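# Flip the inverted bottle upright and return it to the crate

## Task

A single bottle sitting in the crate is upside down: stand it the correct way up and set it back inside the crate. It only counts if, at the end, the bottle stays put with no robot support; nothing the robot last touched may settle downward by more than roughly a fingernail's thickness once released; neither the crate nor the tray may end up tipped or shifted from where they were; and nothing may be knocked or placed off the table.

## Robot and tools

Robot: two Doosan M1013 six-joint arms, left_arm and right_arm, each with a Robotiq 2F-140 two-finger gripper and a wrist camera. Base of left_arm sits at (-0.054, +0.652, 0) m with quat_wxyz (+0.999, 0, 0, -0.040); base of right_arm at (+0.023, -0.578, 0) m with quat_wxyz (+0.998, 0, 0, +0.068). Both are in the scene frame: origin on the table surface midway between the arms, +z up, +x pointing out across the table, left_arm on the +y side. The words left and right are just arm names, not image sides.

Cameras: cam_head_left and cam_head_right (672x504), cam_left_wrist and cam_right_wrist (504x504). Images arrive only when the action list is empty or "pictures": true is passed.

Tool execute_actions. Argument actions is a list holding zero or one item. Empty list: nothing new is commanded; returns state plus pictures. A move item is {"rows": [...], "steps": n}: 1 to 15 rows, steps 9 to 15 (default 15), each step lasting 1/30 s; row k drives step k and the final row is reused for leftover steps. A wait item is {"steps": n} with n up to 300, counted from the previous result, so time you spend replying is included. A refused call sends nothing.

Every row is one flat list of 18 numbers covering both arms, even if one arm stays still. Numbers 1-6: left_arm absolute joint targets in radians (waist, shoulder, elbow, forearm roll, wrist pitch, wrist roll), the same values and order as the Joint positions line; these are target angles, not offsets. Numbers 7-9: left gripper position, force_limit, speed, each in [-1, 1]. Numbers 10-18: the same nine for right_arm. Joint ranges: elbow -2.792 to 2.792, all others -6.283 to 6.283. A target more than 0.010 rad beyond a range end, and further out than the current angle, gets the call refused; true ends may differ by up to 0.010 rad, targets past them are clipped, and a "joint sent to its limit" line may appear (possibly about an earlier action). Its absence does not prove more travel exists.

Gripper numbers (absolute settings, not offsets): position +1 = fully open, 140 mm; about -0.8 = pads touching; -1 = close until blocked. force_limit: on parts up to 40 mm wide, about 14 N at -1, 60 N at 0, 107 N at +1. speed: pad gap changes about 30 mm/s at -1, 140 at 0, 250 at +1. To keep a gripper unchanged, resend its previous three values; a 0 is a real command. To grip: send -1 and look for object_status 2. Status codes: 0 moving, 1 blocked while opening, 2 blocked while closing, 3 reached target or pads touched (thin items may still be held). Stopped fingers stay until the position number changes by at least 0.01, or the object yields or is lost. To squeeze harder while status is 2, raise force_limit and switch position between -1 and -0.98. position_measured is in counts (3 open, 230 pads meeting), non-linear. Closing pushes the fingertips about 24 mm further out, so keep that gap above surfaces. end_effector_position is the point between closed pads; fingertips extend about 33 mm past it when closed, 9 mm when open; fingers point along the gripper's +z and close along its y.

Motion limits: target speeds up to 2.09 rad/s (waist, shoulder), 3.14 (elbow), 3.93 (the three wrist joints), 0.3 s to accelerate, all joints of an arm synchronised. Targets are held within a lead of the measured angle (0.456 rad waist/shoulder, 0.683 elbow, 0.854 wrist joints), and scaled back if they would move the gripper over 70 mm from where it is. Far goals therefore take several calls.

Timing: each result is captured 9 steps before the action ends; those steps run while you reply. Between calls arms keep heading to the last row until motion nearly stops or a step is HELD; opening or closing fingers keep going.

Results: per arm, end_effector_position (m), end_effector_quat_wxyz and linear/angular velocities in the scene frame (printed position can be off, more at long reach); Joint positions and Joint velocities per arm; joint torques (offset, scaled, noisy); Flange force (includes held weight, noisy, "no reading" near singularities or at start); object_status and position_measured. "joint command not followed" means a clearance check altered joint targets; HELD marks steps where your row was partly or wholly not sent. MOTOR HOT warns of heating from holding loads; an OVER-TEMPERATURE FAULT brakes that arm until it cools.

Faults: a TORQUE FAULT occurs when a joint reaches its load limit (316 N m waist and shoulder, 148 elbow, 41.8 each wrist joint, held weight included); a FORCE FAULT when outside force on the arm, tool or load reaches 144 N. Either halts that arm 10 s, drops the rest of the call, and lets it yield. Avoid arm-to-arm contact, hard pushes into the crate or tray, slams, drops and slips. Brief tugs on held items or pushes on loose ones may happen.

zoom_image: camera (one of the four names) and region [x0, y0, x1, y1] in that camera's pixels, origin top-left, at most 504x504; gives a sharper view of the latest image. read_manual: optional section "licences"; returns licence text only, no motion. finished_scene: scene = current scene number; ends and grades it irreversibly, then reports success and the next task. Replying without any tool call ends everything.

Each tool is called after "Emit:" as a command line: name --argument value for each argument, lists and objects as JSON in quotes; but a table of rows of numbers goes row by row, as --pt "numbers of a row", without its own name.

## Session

Emit:
execute_actions --actions '[]'

Scene clock: 0.00 s of 7600.00 s.
left_arm: end_effector_position=(+0.6362, +0.0684, +0.3234) position_measured=3 object_status=3 end_effector_quat_wxyz=(+0.190, +0.925, -0.329, +0.002) end_effector_velocity=(+0.000, +0.000, +0.000) end_effector_angular_velocity=(-0.001, +0.000, +0.002) | right_arm: end_effector_position=(+0.8051, -0.3604, +0.1158) position_measured=3 object_status=3 end_effector_quat_wxyz=(-0.112, -0.599, +0.733, -0.303) end_effector_velocity=(-0.000, +0.001, -0.001) end_effector_angular_velocity=(+0.001, +0.000, +0.000)
Joint positions: left_arm=[-0.527  0.524  1.149 -0.376  1.373  1.703] | right_arm=[ 0.343  0.591  1.522 -0.696  1.232  4.13 ]
Joint velocities: left_arm=[ 0.    -0.     0.    -0.001 -0.001 -0.001] | right_arm=[ 0.001  0.     0.     0.001 -0.001  0.001]
Joint torques (N m, as the joint torque sensors report them, + toward a larger angle): no reading
Flange force (N, the push that the arm receives, along the gripper's own x y z axes): no reading

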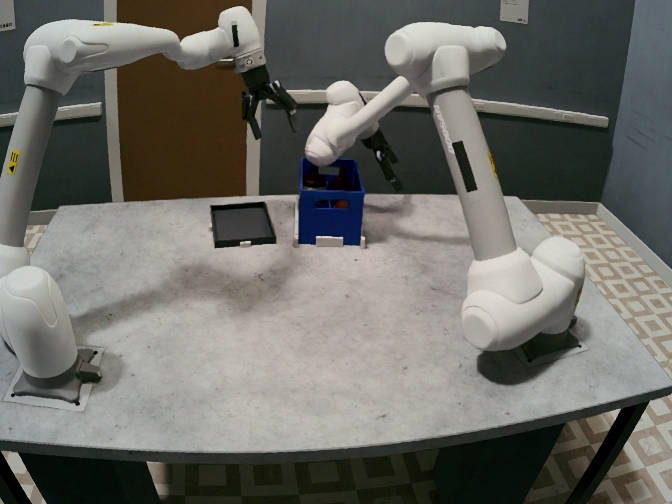

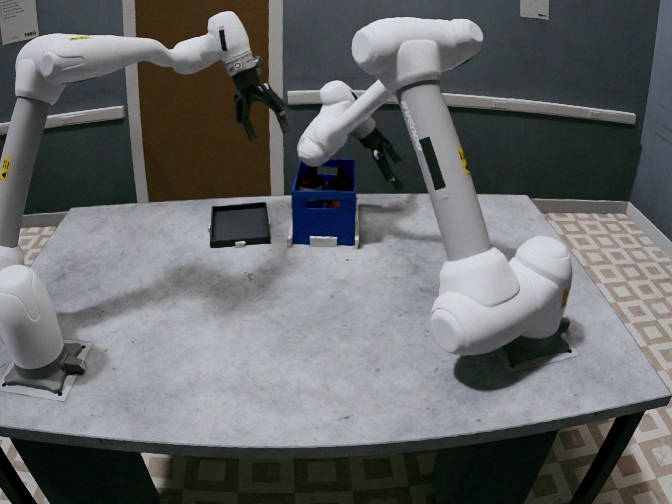

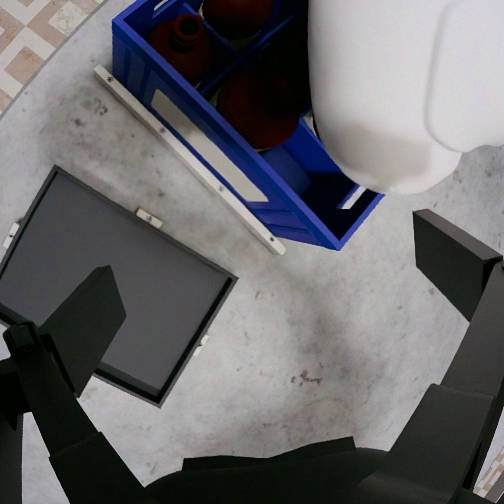

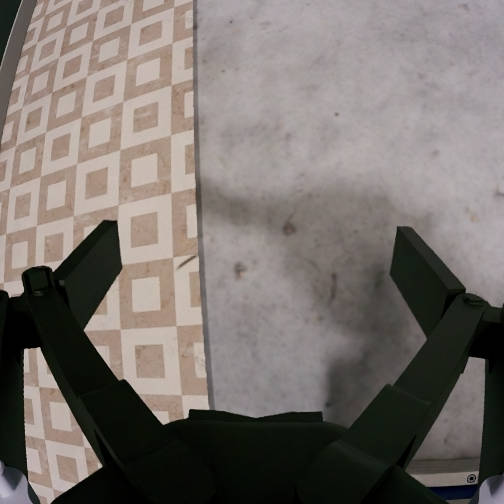

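Emit:
execute_actions --actions '[{"rows": [[-0.0389,0.057,2.2405,-1.65,1.482,2.30,1,0,0, 0.343,0.5,1.05,-0.696,1.45,3.2,1,0,0]], "steps": 15}]'

Emit:
execute_actions --actions '[{"steps": 15}]'

Emit:
execute_actions --actions '[{"rows": [[-0.0389,0.057,2.2405,-1.65,1.482,2.30,1,0,0, 0.5144,0.456,1.2526,0,1.433,2.2212,1,0,0]], "steps": 15}]'

Emit:
execute_actions --actions '[{"steps": 40}]' --pictures true

Scene clock: 1.13 s of 7600.00 s.
left_arm: end_effector_position=(+0.6075, +0.1137, +0.3420) position_measured=3 object_status=3 end_effector_quat_wxyz=(+0.250, +0.913, -0.322, -0.019) end_effector_velocity=(-0.220, +0.321, +0.135) end_effector_angular_velocity=(-0.812, +0.579, +0.051) | right_arm: end_effector_position=(+0.8319, -0.3491, +0.1649) position_measured=3 object_status=3 end_effector_quat_wxyz=(-0.108, -0.633, +0.703, -0.306) end_effector_velocity=(+0.176, +0.074, +0.359) end_effector_angular_velocity=(-0.106, +0.167, +0.683)
Joint positions: left_arm=[-0.455  0.452  1.258 -0.512  1.39   1.797] | right_arm=[ 0.343  0.576  1.448 -0.696  1.266  3.992]
Joint velocities: left_arm=[ 0.548 -0.528  0.827 -1.035  0.121  0.665] | right_arm=[ 0.    -0.1   -0.533 -0.001  0.248 -1.046]
Joint torques (N m, as the joint torque sensors report them, + toward a larger angle): left_arm=[-14.91 -66.3  -35.49   1.87   0.19  -0.61] | right_arm=[  1.09 -77.1  -29.63   1.46   0.95   0.23]
Flange force (N, the push that the arm receives, along the gripper's own x y z axes): left_arm=[2.8 1.3 1.8] | right_arm=[5.6 5.7 2.9]
Steps of this call (steps 1 to 28: nothing new was sent; steps 29 to 34: the first 6 steps of this action). Readings (joint positions | what the end effector reports):
29: left_arm=[-0.527 0.524 1.150 -0.376 1.373 1.703] | right_arm=[0.343 0.591 1.522 -0.696 1.232 4.129] | left_arm position_measured=3 object_status=3 | right_arm position_measured=3 object_status=3
30: left_arm=[-0.524 0.521 1.155 -0.383 1.374 1.708] | right_arm=[0.343 0.590 1.519 -0.696 1.234 4.122] | left_arm position_measured=3 object_status=3 | right_arm position_measured=3 object_status=3
32: left_arm=[-0.495 0.492 1.199 -0.439 1.381 1.747] | right_arm=[0.343 0.585 1.489 -0.696 1.248 4.066] | left_arm position_measured=3 object_status=3 | right_arm position_measured=3 object_status=3
34: the state above

Scene clock: 1.63 s of 7600.00 s.
left_arm: end_effector_position=(+0.4619, +0.2236, +0.3839) position_measured=3 object_status=3 end_effector_quat_wxyz=(+0.544, +0.817, -0.182, -0.065) end_effector_velocity=(-0.273, +0.196, +0.062) end_effector_angular_velocity=(-1.263, +0.733, +0.811) | right_arm: end_effector_position=(+0.8944, -0.3238, +0.3582) position_measured=3 object_status=3 end_effector_quat_wxyz=(+0.107, +0.751, -0.567, +0.320) end_effector_velocity=(+0.070, +0.025, +0.397) end_effector_angular_velocity=(-0.193, +0.147, +0.656)
Joint positions: left_arm=[-0.199  0.209  1.809 -1.173  1.447  2.106] | right_arm=[ 0.343  0.525  1.179 -0.696  1.39   3.457]
Joint velocities: left_arm=[ 0.501 -0.476  1.342 -1.485  0.11   0.603] | right_arm=[-0.    -0.101 -0.53  -0.001  0.244 -1.052]
Joint torques (N m, as the joint torque sensors report them, + toward a larger angle): left_arm=[ -0.77 -59.25 -34.59  -0.59   1.02   0.02] | right_arm=[  1.47 -96.27 -42.07   1.78   0.24   0.7 ]
Flange force (N, the push that the arm receives, along the gripper's own x y z axes): left_arm=[-3.8 2.3 0.7] | right_arm=[0.5 -1.3 3.1]
Kept back: nothing.
Steps of this call (steps 1 to 9: the last 9 steps of your previous action; steps 10 to 15: the robot went on to your last target). Readings (joint positions | what the end effector reports):
1: left_arm=[-0.436 0.435 1.287 -0.548 1.394 1.819] | right_arm=[0.343 0.573 1.430 -0.696 1.274 3.956] | left_arm position_measured=3 object_status=3 | right_arm position_measured=3 object_status=3
2: left_arm=[-0.418 0.418 1.316 -0.584 1.398 1.841] | right_arm=[0.343 0.570 1.412 -0.696 1.283 3.921] | left_arm position_measured=3 object_status=3 | right_arm position_measured=3 object_status=3
4: left_arm=[-0.383 0.384 1.377 -0.661 1.406 1.884] | right_arm=[0.343 0.563 1.377 -0.696 1.299 3.850] | left_arm position_measured=3 object_status=3 | right_arm position_measured=3 object_status=3
8: left_arm=[-0.313 0.317 1.516 -0.835 1.421 1.968] | right_arm=[0.343 0.549 1.305 -0.696 1.332 3.707] | left_arm position_measured=3 object_status=3 | right_arm position_measured=3 object_status=3
15: the state above

Scene clock: 1.83 s of 7600.00 s.
left_arm: end_effector_position=(+0.4160, +0.2696, +0.3966) position_measured=3 object_status=3 end_effector_quat_wxyz=(+0.659, +0.748, -0.068, -0.034) end_effector_velocity=(-0.167, +0.250, +0.046) end_effector_angular_velocity=(-1.157, +0.486, +1.192) | right_arm: end_effector_position=(+0.8679, -0.2789, +0.3603) position_measured=3 object_status=3 end_effector_quat_wxyz=(+0.105, +0.817, -0.499, +0.268) end_effector_velocity=(-0.243, +0.304, -0.175) end_effector_angular_velocity=(+0.267, +0.944, +0.965)
Joint positions: left_arm=[-0.094  0.109  2.092 -1.485  1.47   2.233] | right_arm=[ 0.37   0.509  1.163 -0.587  1.408  3.253]
Joint velocities: left_arm=[ 0.495 -0.47   1.326 -1.459  0.108  0.592] | right_arm=[ 0.194 -0.067  0.16   0.779  0.039 -1.044]
Joint torques (N m, as the joint torque sensors report them, + toward a larger angle): left_arm=[ -6.06 -43.22 -37.33  -2.47   1.91   0.63] | right_arm=[ -18.5  -100.3   -47.89    0.97    0.06    0.76]
Flange force (N, the push that the arm receives, along the gripper's own x y z axes): left_arm=[1.4 -1.9 -2.0] | right_arm=[-2.3 -3.5 1.4]
Steps of this call (steps 1 to 6: the first 6 steps of this action). Readings (joint positions | what the end effector reports):
1: left_arm=[-0.182 0.193 1.855 -1.224 1.450 2.127] | right_arm=[0.343 0.521 1.161 -0.696 1.399 3.421] | left_arm position_measured=3 object_status=3 | right_arm position_measured=3 object_status=3
2: left_arm=[-0.164 0.176 1.902 -1.275 1.454 2.148] | right_arm=[0.343 0.518 1.148 -0.693 1.405 3.386] | left_arm position_measured=3 object_status=3 | right_arm position_measured=3 object_status=3
4: left_arm=[-0.129 0.143 1.997 -1.381 1.462 2.191] | right_arm=[0.354 0.513 1.148 -0.651 1.406 3.323] | left_arm position_measured=3 object_status=3 | right_arm position_measured=3 object_status=3
6: the state above

Scene clock: 3.17 s of 7600.00 s.
left_arm: end_effector_position=(+0.3995, +0.2999, +0.4001) position_measured=3 object_status=3 end_effector_quat_wxyz=(+0.707, +0.707, +0.000, -0.000) end_effector_velocity=(+0.000, -0.000, +0.001) end_effector_angular_velocity=(-0.000, -0.002, -0.001) | right_arm: end_effector_position=(+0.6603, -0.0504, +0.2998) position_measured=3 object_status=3 end_effector_quat_wxyz=(+0.000, +1.000, -0.000, -0.000) end_effector_velocity=(+0.000, +0.000, -0.000) end_effector_angular_velocity=(+0.001, +0.000, +0.000)
Joint positions: left_arm=[-0.039  0.057  2.241 -1.65   1.482  2.3  ] | right_arm=[ 0.514  0.456  1.253 -0.     1.433  2.221]
Joint velocities: left_arm=[-0.    -0.001 -0.001  0.     0.     0.   ] | right_arm=[-0.     0.001 -0.001  0.001 -0.    -0.001]
Joint torques (N m, as the joint torque sensors report them, + toward a larger angle): left_arm=[  0.93 -34.15 -28.    -2.25   1.72  -0.06] | right_arm=[  0.66 -87.81 -42.4    4.34   0.05   0.56]
Flange force (N, the push that the arm receives, along the gripper's own x y z axes): left_arm=[0.1 1.1 1.9] | right_arm=[0.1 2.1 2.0]
Kept back: nothing.
Steps of this call (steps 1 to 9: the last 9 steps of your previous action; steps 10 to 40: the robot went on to your last target). Readings (joint positions | what the end effector reports):
1: left_arm=[-0.078 0.094 2.134 -1.532 1.473 2.252] | right_arm=[0.376 0.506 1.167 -0.561 1.409 3.217] | left_arm position_measured=3 object_status=3 | right_arm position_measured=3 object_status=3
2: left_arm=[-0.065 0.082 2.170 -1.571 1.476 2.268] | right_arm=[0.382 0.504 1.171 -0.535 1.411 3.180] | left_arm position_measured=3 object_status=3 | right_arm position_measured=3 object_status=3
4: left_arm=[-0.047 0.065 2.219 -1.625 1.480 2.290] | right_arm=[0.395 0.499 1.178 -0.484 1.413 3.102] | left_arm position_measured=3 object_status=3 | right_arm position_measured=3 object_status=3
8: left_arm=[-0.040 0.058 2.238 -1.648 1.482 2.299] | right_arm=[0.419 0.490 1.193 -0.385 1.417 2.929] | left_arm position_measured=3 object_status=3 | right_arm position_measured=3 object_status=3
40: the state above

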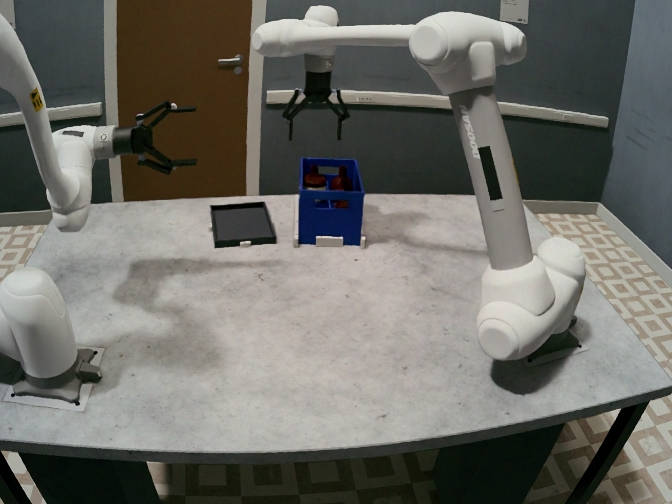

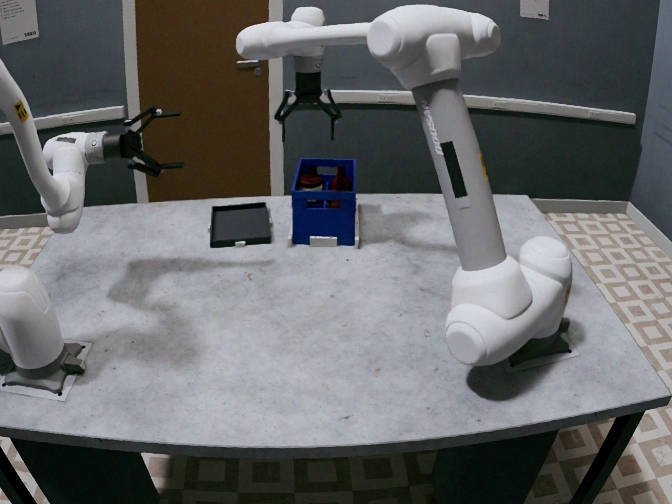

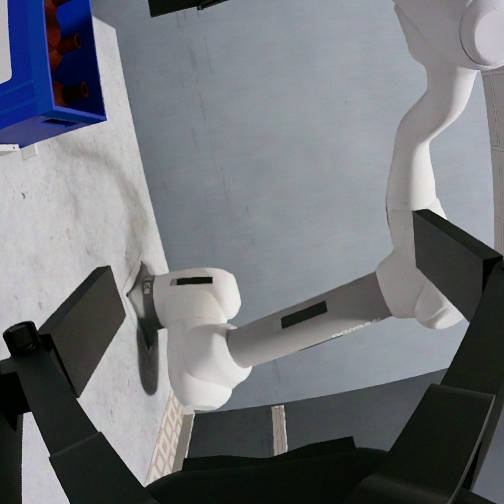

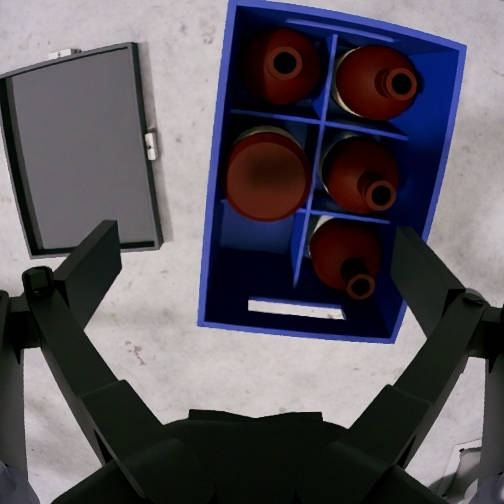

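Emit:
execute_actions --actions '[{"rows": [[-0.0389,0.057,2.2405,-1.65,1.482,2.30,1,0,0, 0.5071,0.4816,1.3693,0,1.2907,1.272,0.17,0,0]], "steps": 15}]'

Emit:
execute_actions --actions '[{"steps": 20}]' --pictures true

Emit:
zoom_image --camera "cam_right_wrist" --region '[130, 90, 400, 300]'

Scene clock: 4.40 s of 7600.00 s.
left_arm: end_effector_position=(+0.3995, +0.2999, +0.4001) position_measured=3 object_status=3 end_effector_quat_wxyz=(+0.707, +0.707, +0.000, -0.000) end_effector_velocity=(-0.000, -0.000, -0.001) end_effector_angular_velocity=(+0.001, +0.002, +0.000) | right_arm: end_effector_position=(+0.6610, -0.0508, +0.2821) position_measured=37 object_status=0 end_effector_quat_wxyz=(-0.000, +0.996, +0.090, -0.000) end_effector_velocity=(+0.013, -0.011, -0.214) end_effector_angular_velocity=(-0.001, +0.002, +2.095)
Joint positions: left_arm=[-0.039  0.057  2.241 -1.65   1.482  2.3  ] | right_arm=[0.513 0.461 1.277 0.    1.404 2.04 ]
Joint velocities: left_arm=[-0.     0.     0.001  0.    -0.001 -0.   ] | right_arm=[-0.021  0.067  0.288  0.    -0.353 -2.115]
Joint torques (N m, as the joint torque sensors report them, + toward a larger angle): left_arm=[ -0.14 -33.85 -28.2   -2.28   1.77   0.15] | right_arm=[ -0.97 -78.79 -38.53   3.87   0.03   0.31]
Flange force (N, the push that the arm receives, along the gripper's own x y z axes): left_arm=[-0.1 1.4 -0.3] | right_arm=[-3.9 3.0 3.8]
Steps of this call (steps 1 to 15: the robot went on to your last target; steps 16 to 31: nothing new was sent; steps 32 to 37: the first 6 steps of this action). Readings (joint positions | what the end effector reports):
32: left_arm=[-0.039 0.057 2.241 -1.650 1.482 2.300] | right_arm=[0.514 0.456 1.253 0.000 1.433 2.221] | left_arm position_measured=3 object_status=3 | right_arm position_measured=3 object_status=0
33: left_arm=[-0.039 0.057 2.241 -1.650 1.482 2.300] | right_arm=[0.514 0.456 1.254 0.000 1.433 2.213] | left_arm position_measured=3 object_status=3 | right_arm position_measured=6 object_status=0
35: left_arm=[-0.039 0.057 2.241 -1.650 1.482 2.300] | right_arm=[0.514 0.457 1.261 0.000 1.423 2.155] | left_arm position_measured=3 object_status=3 | right_arm position_measured=22 object_status=0
37: the state above

Scene clock: 5.07 s of 7600.00 s.
left_arm: end_effector_position=(+0.3995, +0.2999, +0.4001) position_measured=3 object_status=3 end_effector_quat_wxyz=(+0.707, +0.707, +0.000, -0.000) end_effector_velocity=(+0.001, +0.000, +0.000) end_effector_angular_velocity=(-0.001, +0.001, +0.001) | right_arm: end_effector_position=(+0.6623, -0.0564, +0.2149) position_measured=108 object_status=3 end_effector_quat_wxyz=(-0.000, +0.891, +0.454, +0.000) end_effector_velocity=(-0.000, -0.000, -0.001) end_effector_angular_velocity=(-0.001, +0.002, +0.000)
Joint positions: left_arm=[-0.039  0.057  2.241 -1.65   1.482  2.3  ] | right_arm=[0.507 0.482 1.369 0.    1.291 1.272]
Joint velocities: left_arm=[ 0.     0.001  0.    -0.001  0.    -0.   ] | right_arm=[ 0.     0.001  0.    -0.     0.001  0.   ]
Joint torques (N m, as the joint torque sensors report them, + toward a larger angle): left_arm=[  0.1  -34.66 -28.09  -2.24   1.83   0.06] | right_arm=[  2.47 -89.21 -41.36   4.33   0.13   0.58]
Flange force (N, the push that the arm receives, along the gripper's own x y z axes): left_arm=[1.1 0.0 0.3] | right_arm=[-2.0 3.1 2.6]
Kept back: nothing.
Steps of this call (steps 1 to 9: the last 9 steps of your previous action; steps 10 to 20: the robot went on to your last target). Readings (joint positions | what the end effector reports):
1: left_arm=[-0.039 0.057 2.241 -1.650 1.482 2.300] | right_arm=[0.513 0.464 1.288 0.000 1.390 1.961] | left_arm position_measured=3 object_status=3 | right_arm position_measured=44 object_status=0
2: left_arm=[-0.039 0.057 2.241 -1.650 1.482 2.300] | right_arm=[0.512 0.466 1.300 0.000 1.375 1.867] | left_arm position_measured=3 object_status=3 | right_arm position_measured=52 object_status=0
4: left_arm=[-0.039 0.057 2.241 -1.650 1.482 2.300] | right_arm=[0.510 0.472 1.325 0.000 1.345 1.659] | left_arm position_measured=3 object_status=3 | right_arm position_measured=67 object_status=0
8: left_arm=[-0.039 0.057 2.241 -1.650 1.482 2.300] | right_arm=[0.508 0.479 1.359 0.000 1.303 1.363] | left_arm position_measured=3 object_status=3 | right_arm position_measured=97 object_status=0
20: the state above

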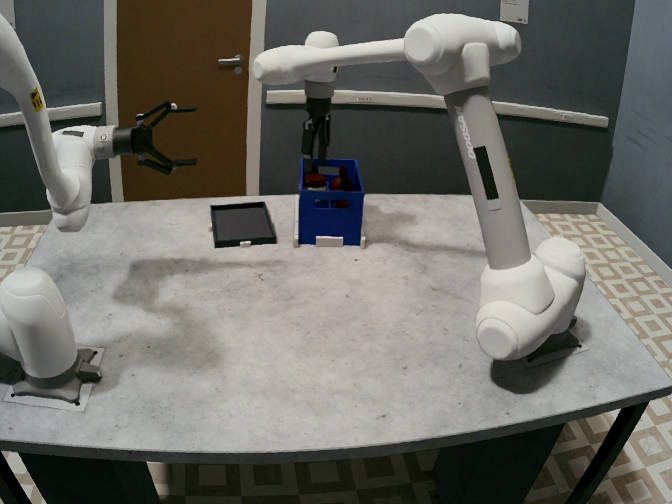

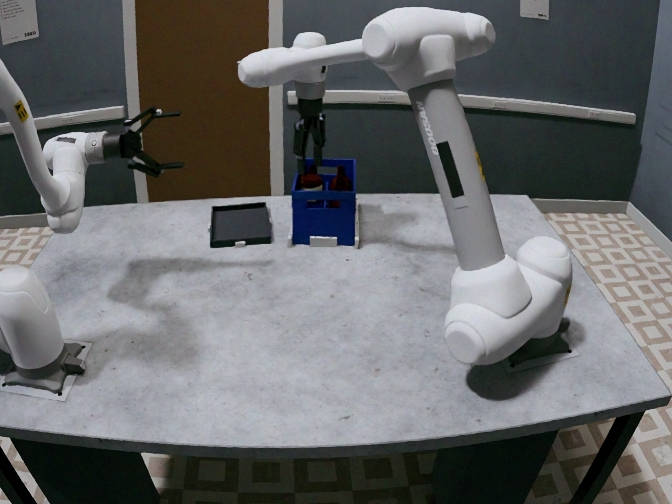

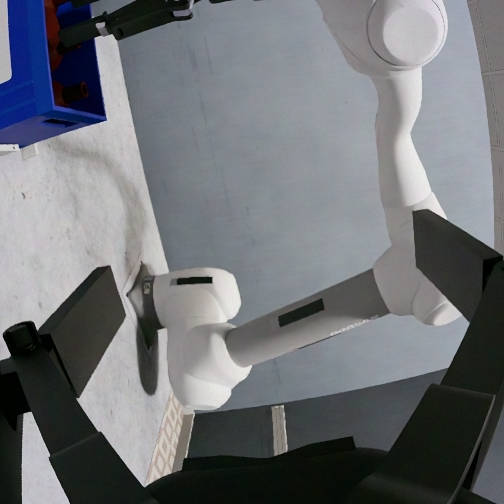

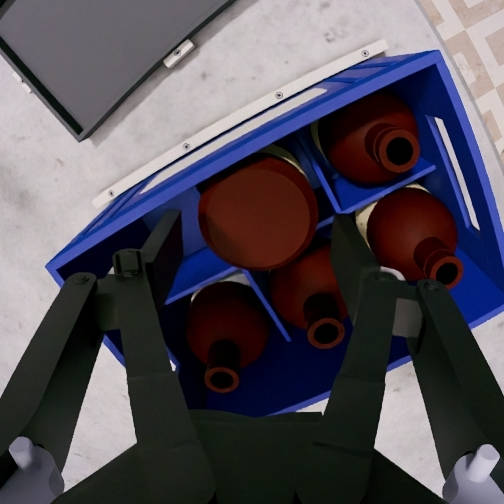

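Region (130, 90, 400, 300) of cam_right_wrist's 504x504 image, scaled by 1.867, with more detail than that image has.

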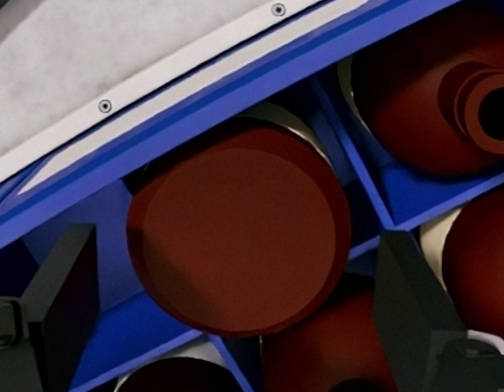

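Emit:
execute_actions --actions '[{"rows": [ [-0.0389,0.057,2.2405,-1.65,1.482,2.30,1,0,0, 0.5071,0.4816,1.3693,0,1.2907,1.132,0.17,0,0], [-0.0389,0.057,2.2405,-1.65,1.482,2.30,1,0,0, 0.5071,0.4816,1.3693,0,1.2907,1.132,0.17,0,0], [-0.0389,0.057,2.2405,-1.65,1.482,2.30,1,0,0, 0.5071,0.4816,1.3693,0,1.2907,1.132,0.17,0,0], [-0.0389,0.057,2.2405,-1.65,1.482,2.30,1,0,0, 0.5071,0.4816,1.3693,0,1.2907,1.132,0.17,0,0], [-0.0389,0.057,2.2405,-1.65,1.482,2.30,1,0,0, 0.5071,0.4816,1.3693,0,1.2907,1.132,0.17,0,0], [-0.0389,0.057,2.2405,-1.65,1.482,2.30,1,0,0, 0.5071,0.4851,1.3771,0,1.2794,1.132,0.17,0,0], [-0.0389,0.057,2.2405,-1.65,1.482,2.30,1,0,0, 0.5071,0.4851,1.3771,0,1.2794,1.132,0.17,0,0], [-0.0389,0.057,2.2405,-1.65,1.482,2.30,1,0,0, 0.5071,0.4886,1.3848,0,1.2682,1.132,0.17,0,0], [-0.0389,0.057,2.2405,-1.65,1.482,2.30,1,0,0, 0.5071,0.4886,1.3848,0,1.2682,1.132,0.17,0,0], [-0.0389,0.057,2.2405,-1.65,1.482,2.30,1,0,0, 0.5071,0.492,1.3926,0,1.257,1.132,0.17,0,0], [-0.0389,0.057,2.2405,-1.65,1.482,2.30,1,0,0, 0.5071,0.492,1.3926,0,1.257,1.132,0.17,0,0], [-0.0389,0.057,2.2405,-1.65,1.482,2.30,1,0,0, 0.5071,0.4955,1.4003,0,1.2458,1.132,0.17,0,0], [-0.0389,0.057,2.2405,-1.65,1.482,2.30,1,0,0, 0.5071,0.4955,1.4003,0,1.2458,1.132,0.17,0,0], [-0.0389,0.057,2.2405,-1.65,1.482,2.30,1,0,0, 0.5071,0.499,1.4081,0,1.2345,1.132,0.17,0,0] ], "steps": 15}]'

Emit:
execute_actions --actions '[{"steps": 18}]' --pictures true

Scene clock: 6.23 s of 7600.00 s.
left_arm: end_effector_position=(+0.3995, +0.2999, +0.4001) position_measured=3 object_status=3 end_effector_quat_wxyz=(+0.707, +0.707, +0.000, -0.000) end_effector_velocity=(+0.001, -0.000, +0.002) end_effector_angular_velocity=(+0.000, -0.002, +0.000) | right_arm: end_effector_position=(+0.6623, -0.0564, +0.2149) position_measured=108 object_status=3 end_effector_quat_wxyz=(-0.000, +0.864, +0.503, -0.000) end_effector_velocity=(+0.000, -0.001, -0.002) end_effector_angular_velocity=(-0.001, +0.000, +0.524)
Joint positions: left_arm=[-0.039  0.057  2.241 -1.65   1.482  2.3  ] | right_arm=[0.507 0.482 1.369 0.    1.291 1.16 ]
Joint velocities: left_arm=[-0.    -0.001 -0.003  0.    -0.001 -0.002] | right_arm=[-0.     0.001  0.003 -0.    -0.003 -0.524]
Joint torques (N m, as the joint torque sensors report them, + toward a larger angle): left_arm=[ -0.15 -34.39 -28.16  -2.29   1.78   0.05] | right_arm=[  1.42 -87.53 -41.48   4.2   -0.17   1.01]
Flange force (N, the push that the arm receives, along the gripper's own x y z axes): left_arm=[0.8 1.1 -0.4] | right_arm=[-4.9 1.2 1.6]
Steps of this call (steps 1 to 15: the robot went on to your last target; steps 16 to 29: nothing new was sent; steps 30 to 35: the first 6 steps of this action). Readings (joint positions | what the end effector reports):
30: left_arm=[-0.039 0.057 2.241 -1.650 1.482 2.300] | right_arm=[0.507 0.482 1.369 0.000 1.291 1.272] | left_arm position_measured=3 object_status=3 | right_arm position_measured=108 object_status=3
31: left_arm=[-0.039 0.057 2.241 -1.650 1.482 2.300] | right_arm=[0.507 0.482 1.369 0.000 1.291 1.264] | left_arm position_measured=3 object_status=3 | right_arm position_measured=108 object_status=3
33: left_arm=[-0.039 0.057 2.241 -1.650 1.482 2.300] | right_arm=[0.507 0.482 1.369 0.000 1.291 1.211] | left_arm position_measured=3 object_status=3 | right_arm position_measured=108 object_status=3
35: the state above

Scene clock: 6.83 s of 7600.00 s.
left_arm: end_effector_position=(+0.3995, +0.2999, +0.4001) position_measured=3 object_status=3 end_effector_quat_wxyz=(+0.707, +0.707, +0.000, -0.000) end_effector_velocity=(-0.001, +0.000, -0.001) end_effector_angular_velocity=(+0.001, +0.002, -0.002) | right_arm: end_effector_position=(+0.6623, -0.0564, +0.1801) position_measured=108 object_status=3 end_effector_quat_wxyz=(+0.000, +0.857, +0.515, +0.000) end_effector_velocity=(+0.000, -0.001, -0.002) end_effector_angular_velocity=(-0.000, +0.001, -0.001)
Joint positions: left_arm=[-0.039  0.057  2.241 -1.65   1.482  2.3  ] | right_arm=[ 0.507  0.499  1.408 -0.     1.235  1.132]
Joint velocities: left_arm=[-0.    -0.     0.002  0.002  0.001 -0.001] | right_arm=[-0.001  0.001  0.003  0.    -0.003 -0.   ]
Joint torques (N m, as the joint torque sensors report them, + toward a larger angle): left_arm=[  0.52 -34.27 -28.09  -2.23   1.83   0.14] | right_arm=[  1.64 -89.47 -39.64   4.16  -0.03   0.57]
Flange force (N, the push that the arm receives, along the gripper's own x y z axes): left_arm=[0.0 1.0 1.2] | right_arm=[-1.0 2.8 0.6]
Kept back: nothing.
Steps of this call (steps 1 to 9: the last 9 steps of your previous action; steps 10 to 18: the robot went on to your last target). Readings (joint positions | what the end effector reports):
1: left_arm=[-0.039 0.057 2.241 -1.650 1.482 2.300] | right_arm=[0.507 0.482 1.370 0.000 1.289 1.147] | left_arm position_measured=3 object_status=3 | right_arm position_measured=108 object_status=3
2: left_arm=[-0.039 0.057 2.241 -1.650 1.482 2.300] | right_arm=[0.507 0.483 1.373 0.000 1.285 1.140] | left_arm position_measured=3 object_status=3 | right_arm position_measured=108 object_status=3
4: left_arm=[-0.039 0.057 2.241 -1.650 1.482 2.300] | right_arm=[0.507 0.486 1.380 0.000 1.276 1.135] | left_arm position_measured=3 object_status=3 | right_arm position_measured=108 object_status=3
8: left_arm=[-0.039 0.057 2.241 -1.650 1.482 2.300] | right_arm=[0.507 0.493 1.394 -0.000 1.255 1.133] | left_arm position_measured=3 object_status=3 | right_arm position_measured=108 object_status=3
18: the state above

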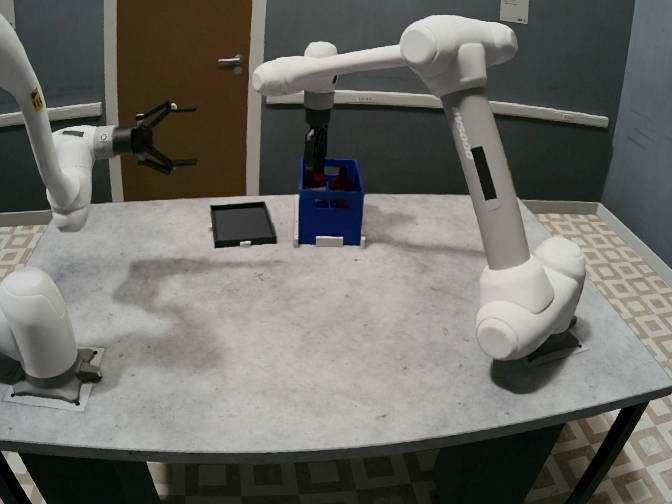

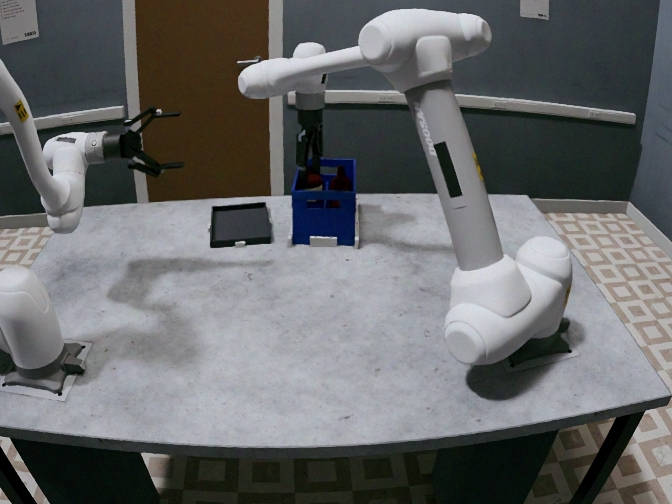

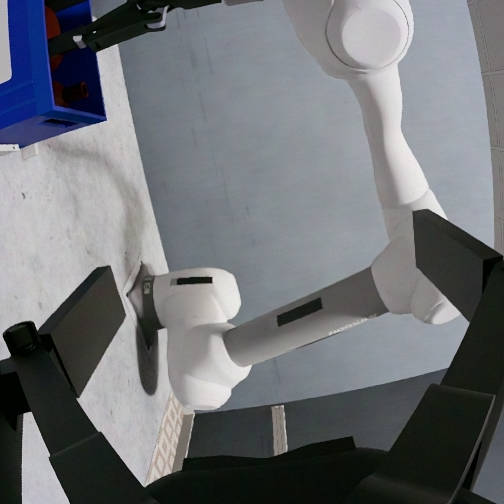

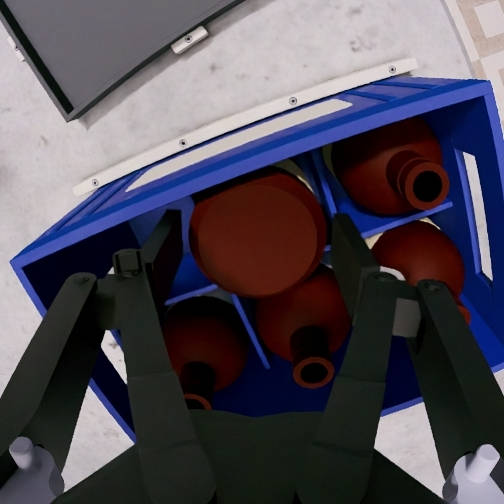

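Good. Descend to 0.148.

Emit:
execute_actions --actions '[{"rows": [ [-0.0389,0.057,2.2405,-1.65,1.482,2.30,1,0,0, 0.5071,0.5027,1.4145,0,1.2244,1.132,0.17,0,0], [-0.0389,0.057,2.2405,-1.65,1.482,2.30,1,0,0, 0.5071,0.5027,1.4145,0,1.2244,1.132,0.17,0,0], [-0.0389,0.057,2.2405,-1.65,1.482,2.30,1,0,0, 0.5071,0.5064,1.4209,0,1.2143,1.132,0.17,0,0], [-0.0389,0.057,2.2405,-1.65,1.482,2.30,1,0,0, 0.5071,0.5064,1.4209,0,1.2143,1.132,0.17,0,0], [-0.0389,0.057,2.2405,-1.65,1.482,2.30,1,0,0, 0.5071,0.51,1.4273,0,1.2043,1.132,0.17,0,0], [-0.0389,0.057,2.2405,-1.65,1.482,2.30,1,0,0, 0.5071,0.51,1.4273,0,1.2043,1.132,0.17,0,0], [-0.0389,0.057,2.2405,-1.65,1.482,2.30,1,0,0, 0.5071,0.5137,1.4337,0,1.1942,1.132,0.17,0,0], [-0.0389,0.057,2.2405,-1.65,1.482,2.30,1,0,0, 0.5071,0.5137,1.4337,0,1.1942,1.132,0.17,0,0], [-0.0389,0.057,2.2405,-1.65,1.482,2.30,1,0,0, 0.5071,0.5174,1.4401,0,1.1841,1.132,0.17,0,0] ], "steps": 10}]'

Emit:
execute_actions --actions '[{"steps": 18}]'

Scene clock: 7.53 s of 7600.00 s.
left_arm: end_effector_position=(+0.3995, +0.2999, +0.4001) position_measured=3 object_status=3 end_effector_quat_wxyz=(+0.707, +0.707, +0.000, -0.000) end_effector_velocity=(+0.000, -0.000, +0.000) end_effector_angular_velocity=(+0.001, -0.002, -0.002) | right_arm: end_effector_position=(+0.6623, -0.0564, +0.1798) position_measured=108 object_status=3 end_effector_quat_wxyz=(+0.000, +0.857, +0.515, -0.000) end_effector_velocity=(+0.002, +0.001, -0.019) end_effector_angular_velocity=(+0.002, -0.003, -0.001)
Joint positions: left_arm=[-0.039  0.057  2.241 -1.65   1.482  2.3  ] | right_arm=[ 0.507  0.499  1.408 -0.     1.234  1.132]
Joint velocities: left_arm=[ 0.     0.    -0.002  0.002  0.    -0.   ] | right_arm=[-0.     0.011  0.018 -0.    -0.034  0.001]
Joint torques (N m, as the joint torque sensors report them, + toward a larger angle): left_arm=[  0.26 -34.56 -28.24  -2.23   1.73   0.03] | right_arm=[  1.14 -89.86 -40.53   4.06   0.24   0.53]
Flange force (N, the push that the arm receives, along the gripper's own x y z axes): left_arm=[1.0 0.6 0.6] | right_arm=[-2.0 1.4 3.6]
Steps of this call (steps 1 to 15: the robot went on to your last target; steps 16 to 20: nothing new was sent; step 21: the first step of this action). Readings (joint positions | what the end effector reports):
21: the state above

Scene clock: 8.13 s of 7600.00 s.
left_arm: end_effector_position=(+0.3995, +0.2999, +0.4001) position_measured=3 object_status=3 end_effector_quat_wxyz=(+0.707, +0.707, +0.000, -0.000) end_effector_velocity=(-0.000, -0.000, -0.001) end_effector_angular_velocity=(+0.000, +0.002, +0.001) | right_arm: end_effector_position=(+0.6623, -0.0564, +0.1482) position_measured=108 object_status=3 end_effector_quat_wxyz=(+0.000, +0.857, +0.515, +0.000) end_effector_velocity=(-0.000, +0.000, -0.001) end_effector_angular_velocity=(+0.000, -0.001, +0.001)
Joint positions: left_arm=[-0.039  0.057  2.241 -1.65   1.482  2.3  ] | right_arm=[ 0.507  0.517  1.44  -0.     1.184  1.132]
Joint velocities: left_arm=[-0.     0.001  0.001 -0.001 -0.001 -0.   ] | right_arm=[ 0.     0.     0.002 -0.    -0.003 -0.001]
Joint torques (N m, as the joint torque sensors report them, + toward a larger angle): left_arm=[ -0.3  -33.85 -28.03  -2.3    1.74   0.08] | right_arm=[  1.36 -87.57 -39.77   4.07   0.23   0.59]
Flange force (N, the push that the arm receives, along the gripper's own x y z axes): left_arm=[0.2 1.5 -0.8] | right_arm=[-7.4 -0.7 -0.5]
Kept back: nothing.
Steps of this call (steps 1 to 9: the last 9 steps of your previous action; steps 10 to 18: the robot went on to your last target). Readings (joint positions | what the end effector reports):
1: left_arm=[-0.039 0.057 2.241 -1.650 1.482 2.300] | right_arm=[0.507 0.500 1.410 -0.000 1.232 1.132] | left_arm position_measured=3 object_status=3 | right_arm position_measured=108 object_status=3
2: left_arm=[-0.039 0.057 2.241 -1.650 1.482 2.300] | right_arm=[0.507 0.501 1.412 -0.000 1.229 1.132] | left_arm position_measured=3 object_status=3 | right_arm position_measured=108 object_status=3
4: left_arm=[-0.039 0.057 2.241 -1.650 1.482 2.300] | right_arm=[0.507 0.504 1.417 -0.000 1.221 1.132] | left_arm position_measured=3 object_status=3 | right_arm position_measured=108 object_status=3
8: left_arm=[-0.039 0.057 2.241 -1.650 1.482 2.300] | right_arm=[0.507 0.511 1.429 -0.000 1.202 1.132] | left_arm position_measured=3 object_status=3 | right_arm position_measured=108 object_status=3
18: the state above

Emit:
execute_actions --actions '[{"rows": [[-0.0389,0.057,2.2405,-1.65,1.482,2.30,1,0,0, 0.5071,0.5163,1.4382,0,1.1871,1.132,-1,0.6,-0.7]], "steps": 12}]'

Emit:
execute_actions --actions '[{"steps": 15}]'

Scene clock: 8.70 s of 7600.00 s.
left_arm: end_effector_position=(+0.3995, +0.2999, +0.4001) position_measured=3 object_status=3 end_effector_quat_wxyz=(+0.707, +0.707, +0.000, -0.000) end_effector_velocity=(+0.000, -0.000, +0.000) end_effector_angular_velocity=(+0.001, -0.002, -0.001) | right_arm: end_effector_position=(+0.6623, -0.0565, +0.1482) position_measured=113 object_status=0 end_effector_quat_wxyz=(+0.000, +0.857, +0.515, -0.000) end_effector_velocity=(-0.001, -0.001, +0.010) end_effector_angular_velocity=(-0.004, +0.005, +0.000)
Joint positions: left_arm=[-0.039  0.057  2.241 -1.65   1.482  2.3  ] | right_arm=[ 0.507  0.517  1.44  -0.     1.185  1.132]
Joint velocities: left_arm=[-0.001  0.    -0.001  0.001 -0.001  0.001] | right_arm=[-0.    -0.005 -0.011  0.     0.023 -0.   ]
Joint torques (N m, as the joint torque sensors report them, + toward a larger angle): left_arm=[  0.43 -33.59 -27.9   -2.27   1.69   0.  ] | right_arm=[  0.9  -92.53 -40.9    4.29   0.07   0.55]
Flange force (N, the push that the arm receives, along the gripper's own x y z axes): left_arm=[-0.3 1.9 0.9] | right_arm=[-2.7 0.8 1.5]
Steps of this call (steps 1 to 14: the robot went on to your last target; steps 15 to 17: the first 3 steps of this action). Readings (joint positions | what the end effector reports):
15: left_arm=[-0.039 0.057 2.241 -1.650 1.482 2.300] | right_arm=[0.507 0.517 1.440 -0.000 1.184 1.132] | left_arm position_measured=3 object_status=3 | right_arm position_measured=108 object_status=0
16: left_arm=[-0.039 0.057 2.241 -1.650 1.482 2.300] | right_arm=[0.507 0.517 1.440 -0.000 1.184 1.132] | left_arm position_measured=3 object_status=3 | right_arm position_measured=109 object_status=0
17: the state above

Scene clock: 9.20 s of 7600.00 s.
left_arm: end_effector_position=(+0.3995, +0.2999, +0.4001) position_measured=3 object_status=3 end_effector_quat_wxyz=(+0.707, +0.707, +0.000, -0.000) end_effector_velocity=(-0.001, -0.000, -0.000) end_effector_angular_velocity=(-0.001, +0.001, -0.001) | right_arm: end_effector_position=(+0.6623, -0.0564, +0.1499) position_measured=124 object_status=2 end_effector_quat_wxyz=(+0.000, +0.857, +0.515, -0.000) end_effector_velocity=(+0.001, +0.000, -0.000) end_effector_angular_velocity=(+0.000, -0.001, -0.000)
Joint positions: left_arm=[-0.039  0.057  2.241 -1.65   1.482  2.3  ] | right_arm=[ 0.507  0.516  1.438 -0.     1.187  1.132]
Joint velocities: left_arm=[-0.001 -0.001  0.002 -0.001  0.001  0.   ] | right_arm=[-0.     0.001 -0.001 -0.    -0.001 -0.   ]
Joint torques (N m, as the joint torque sensors report them, + toward a larger angle): left_arm=[  0.07 -33.96 -28.46  -2.18   1.65   0.05] | right_arm=[  1.48 -93.57 -41.35   4.01   0.2    0.54]
Flange force (N, the push that the arm receives, along the gripper's own x y z axes): left_arm=[-1.1 1.0 0.0] | right_arm=[-1.7 1.9 5.4]
Kept back: nothing.
Steps of this call (steps 1 to 9: the last 9 steps of your previous action; steps 10 to 15: the robot went on to your last target). Readings (joint positions | what the end effector reports):
1: left_arm=[-0.039 0.057 2.241 -1.650 1.482 2.300] | right_arm=[0.507 0.517 1.439 -0.000 1.185 1.132] | left_arm position_measured=3 object_status=3 | right_arm position_measured=116 object_status=0
2: left_arm=[-0.039 0.057 2.241 -1.650 1.482 2.300] | right_arm=[0.507 0.517 1.439 -0.000 1.186 1.132] | left_arm position_measured=3 object_status=3 | right_arm position_measured=119 object_status=0
4: left_arm=[-0.039 0.057 2.241 -1.650 1.482 2.300] | right_arm=[0.507 0.517 1.439 -0.000 1.187 1.132] | left_arm position_measured=3 object_status=3 | right_arm position_measured=122 object_status=0
8: left_arm=[-0.039 0.057 2.241 -1.650 1.482 2.300] | right_arm=[0.507 0.516 1.438 -0.000 1.187 1.132] | left_arm position_measured=3 object_status=3 | right_arm position_measured=124 object_status=0
15: the state above
All arms were judged still, so your last target was given up. Only a new action makes them travel on or press farther. Fingers that are still opening or closing keep moving.


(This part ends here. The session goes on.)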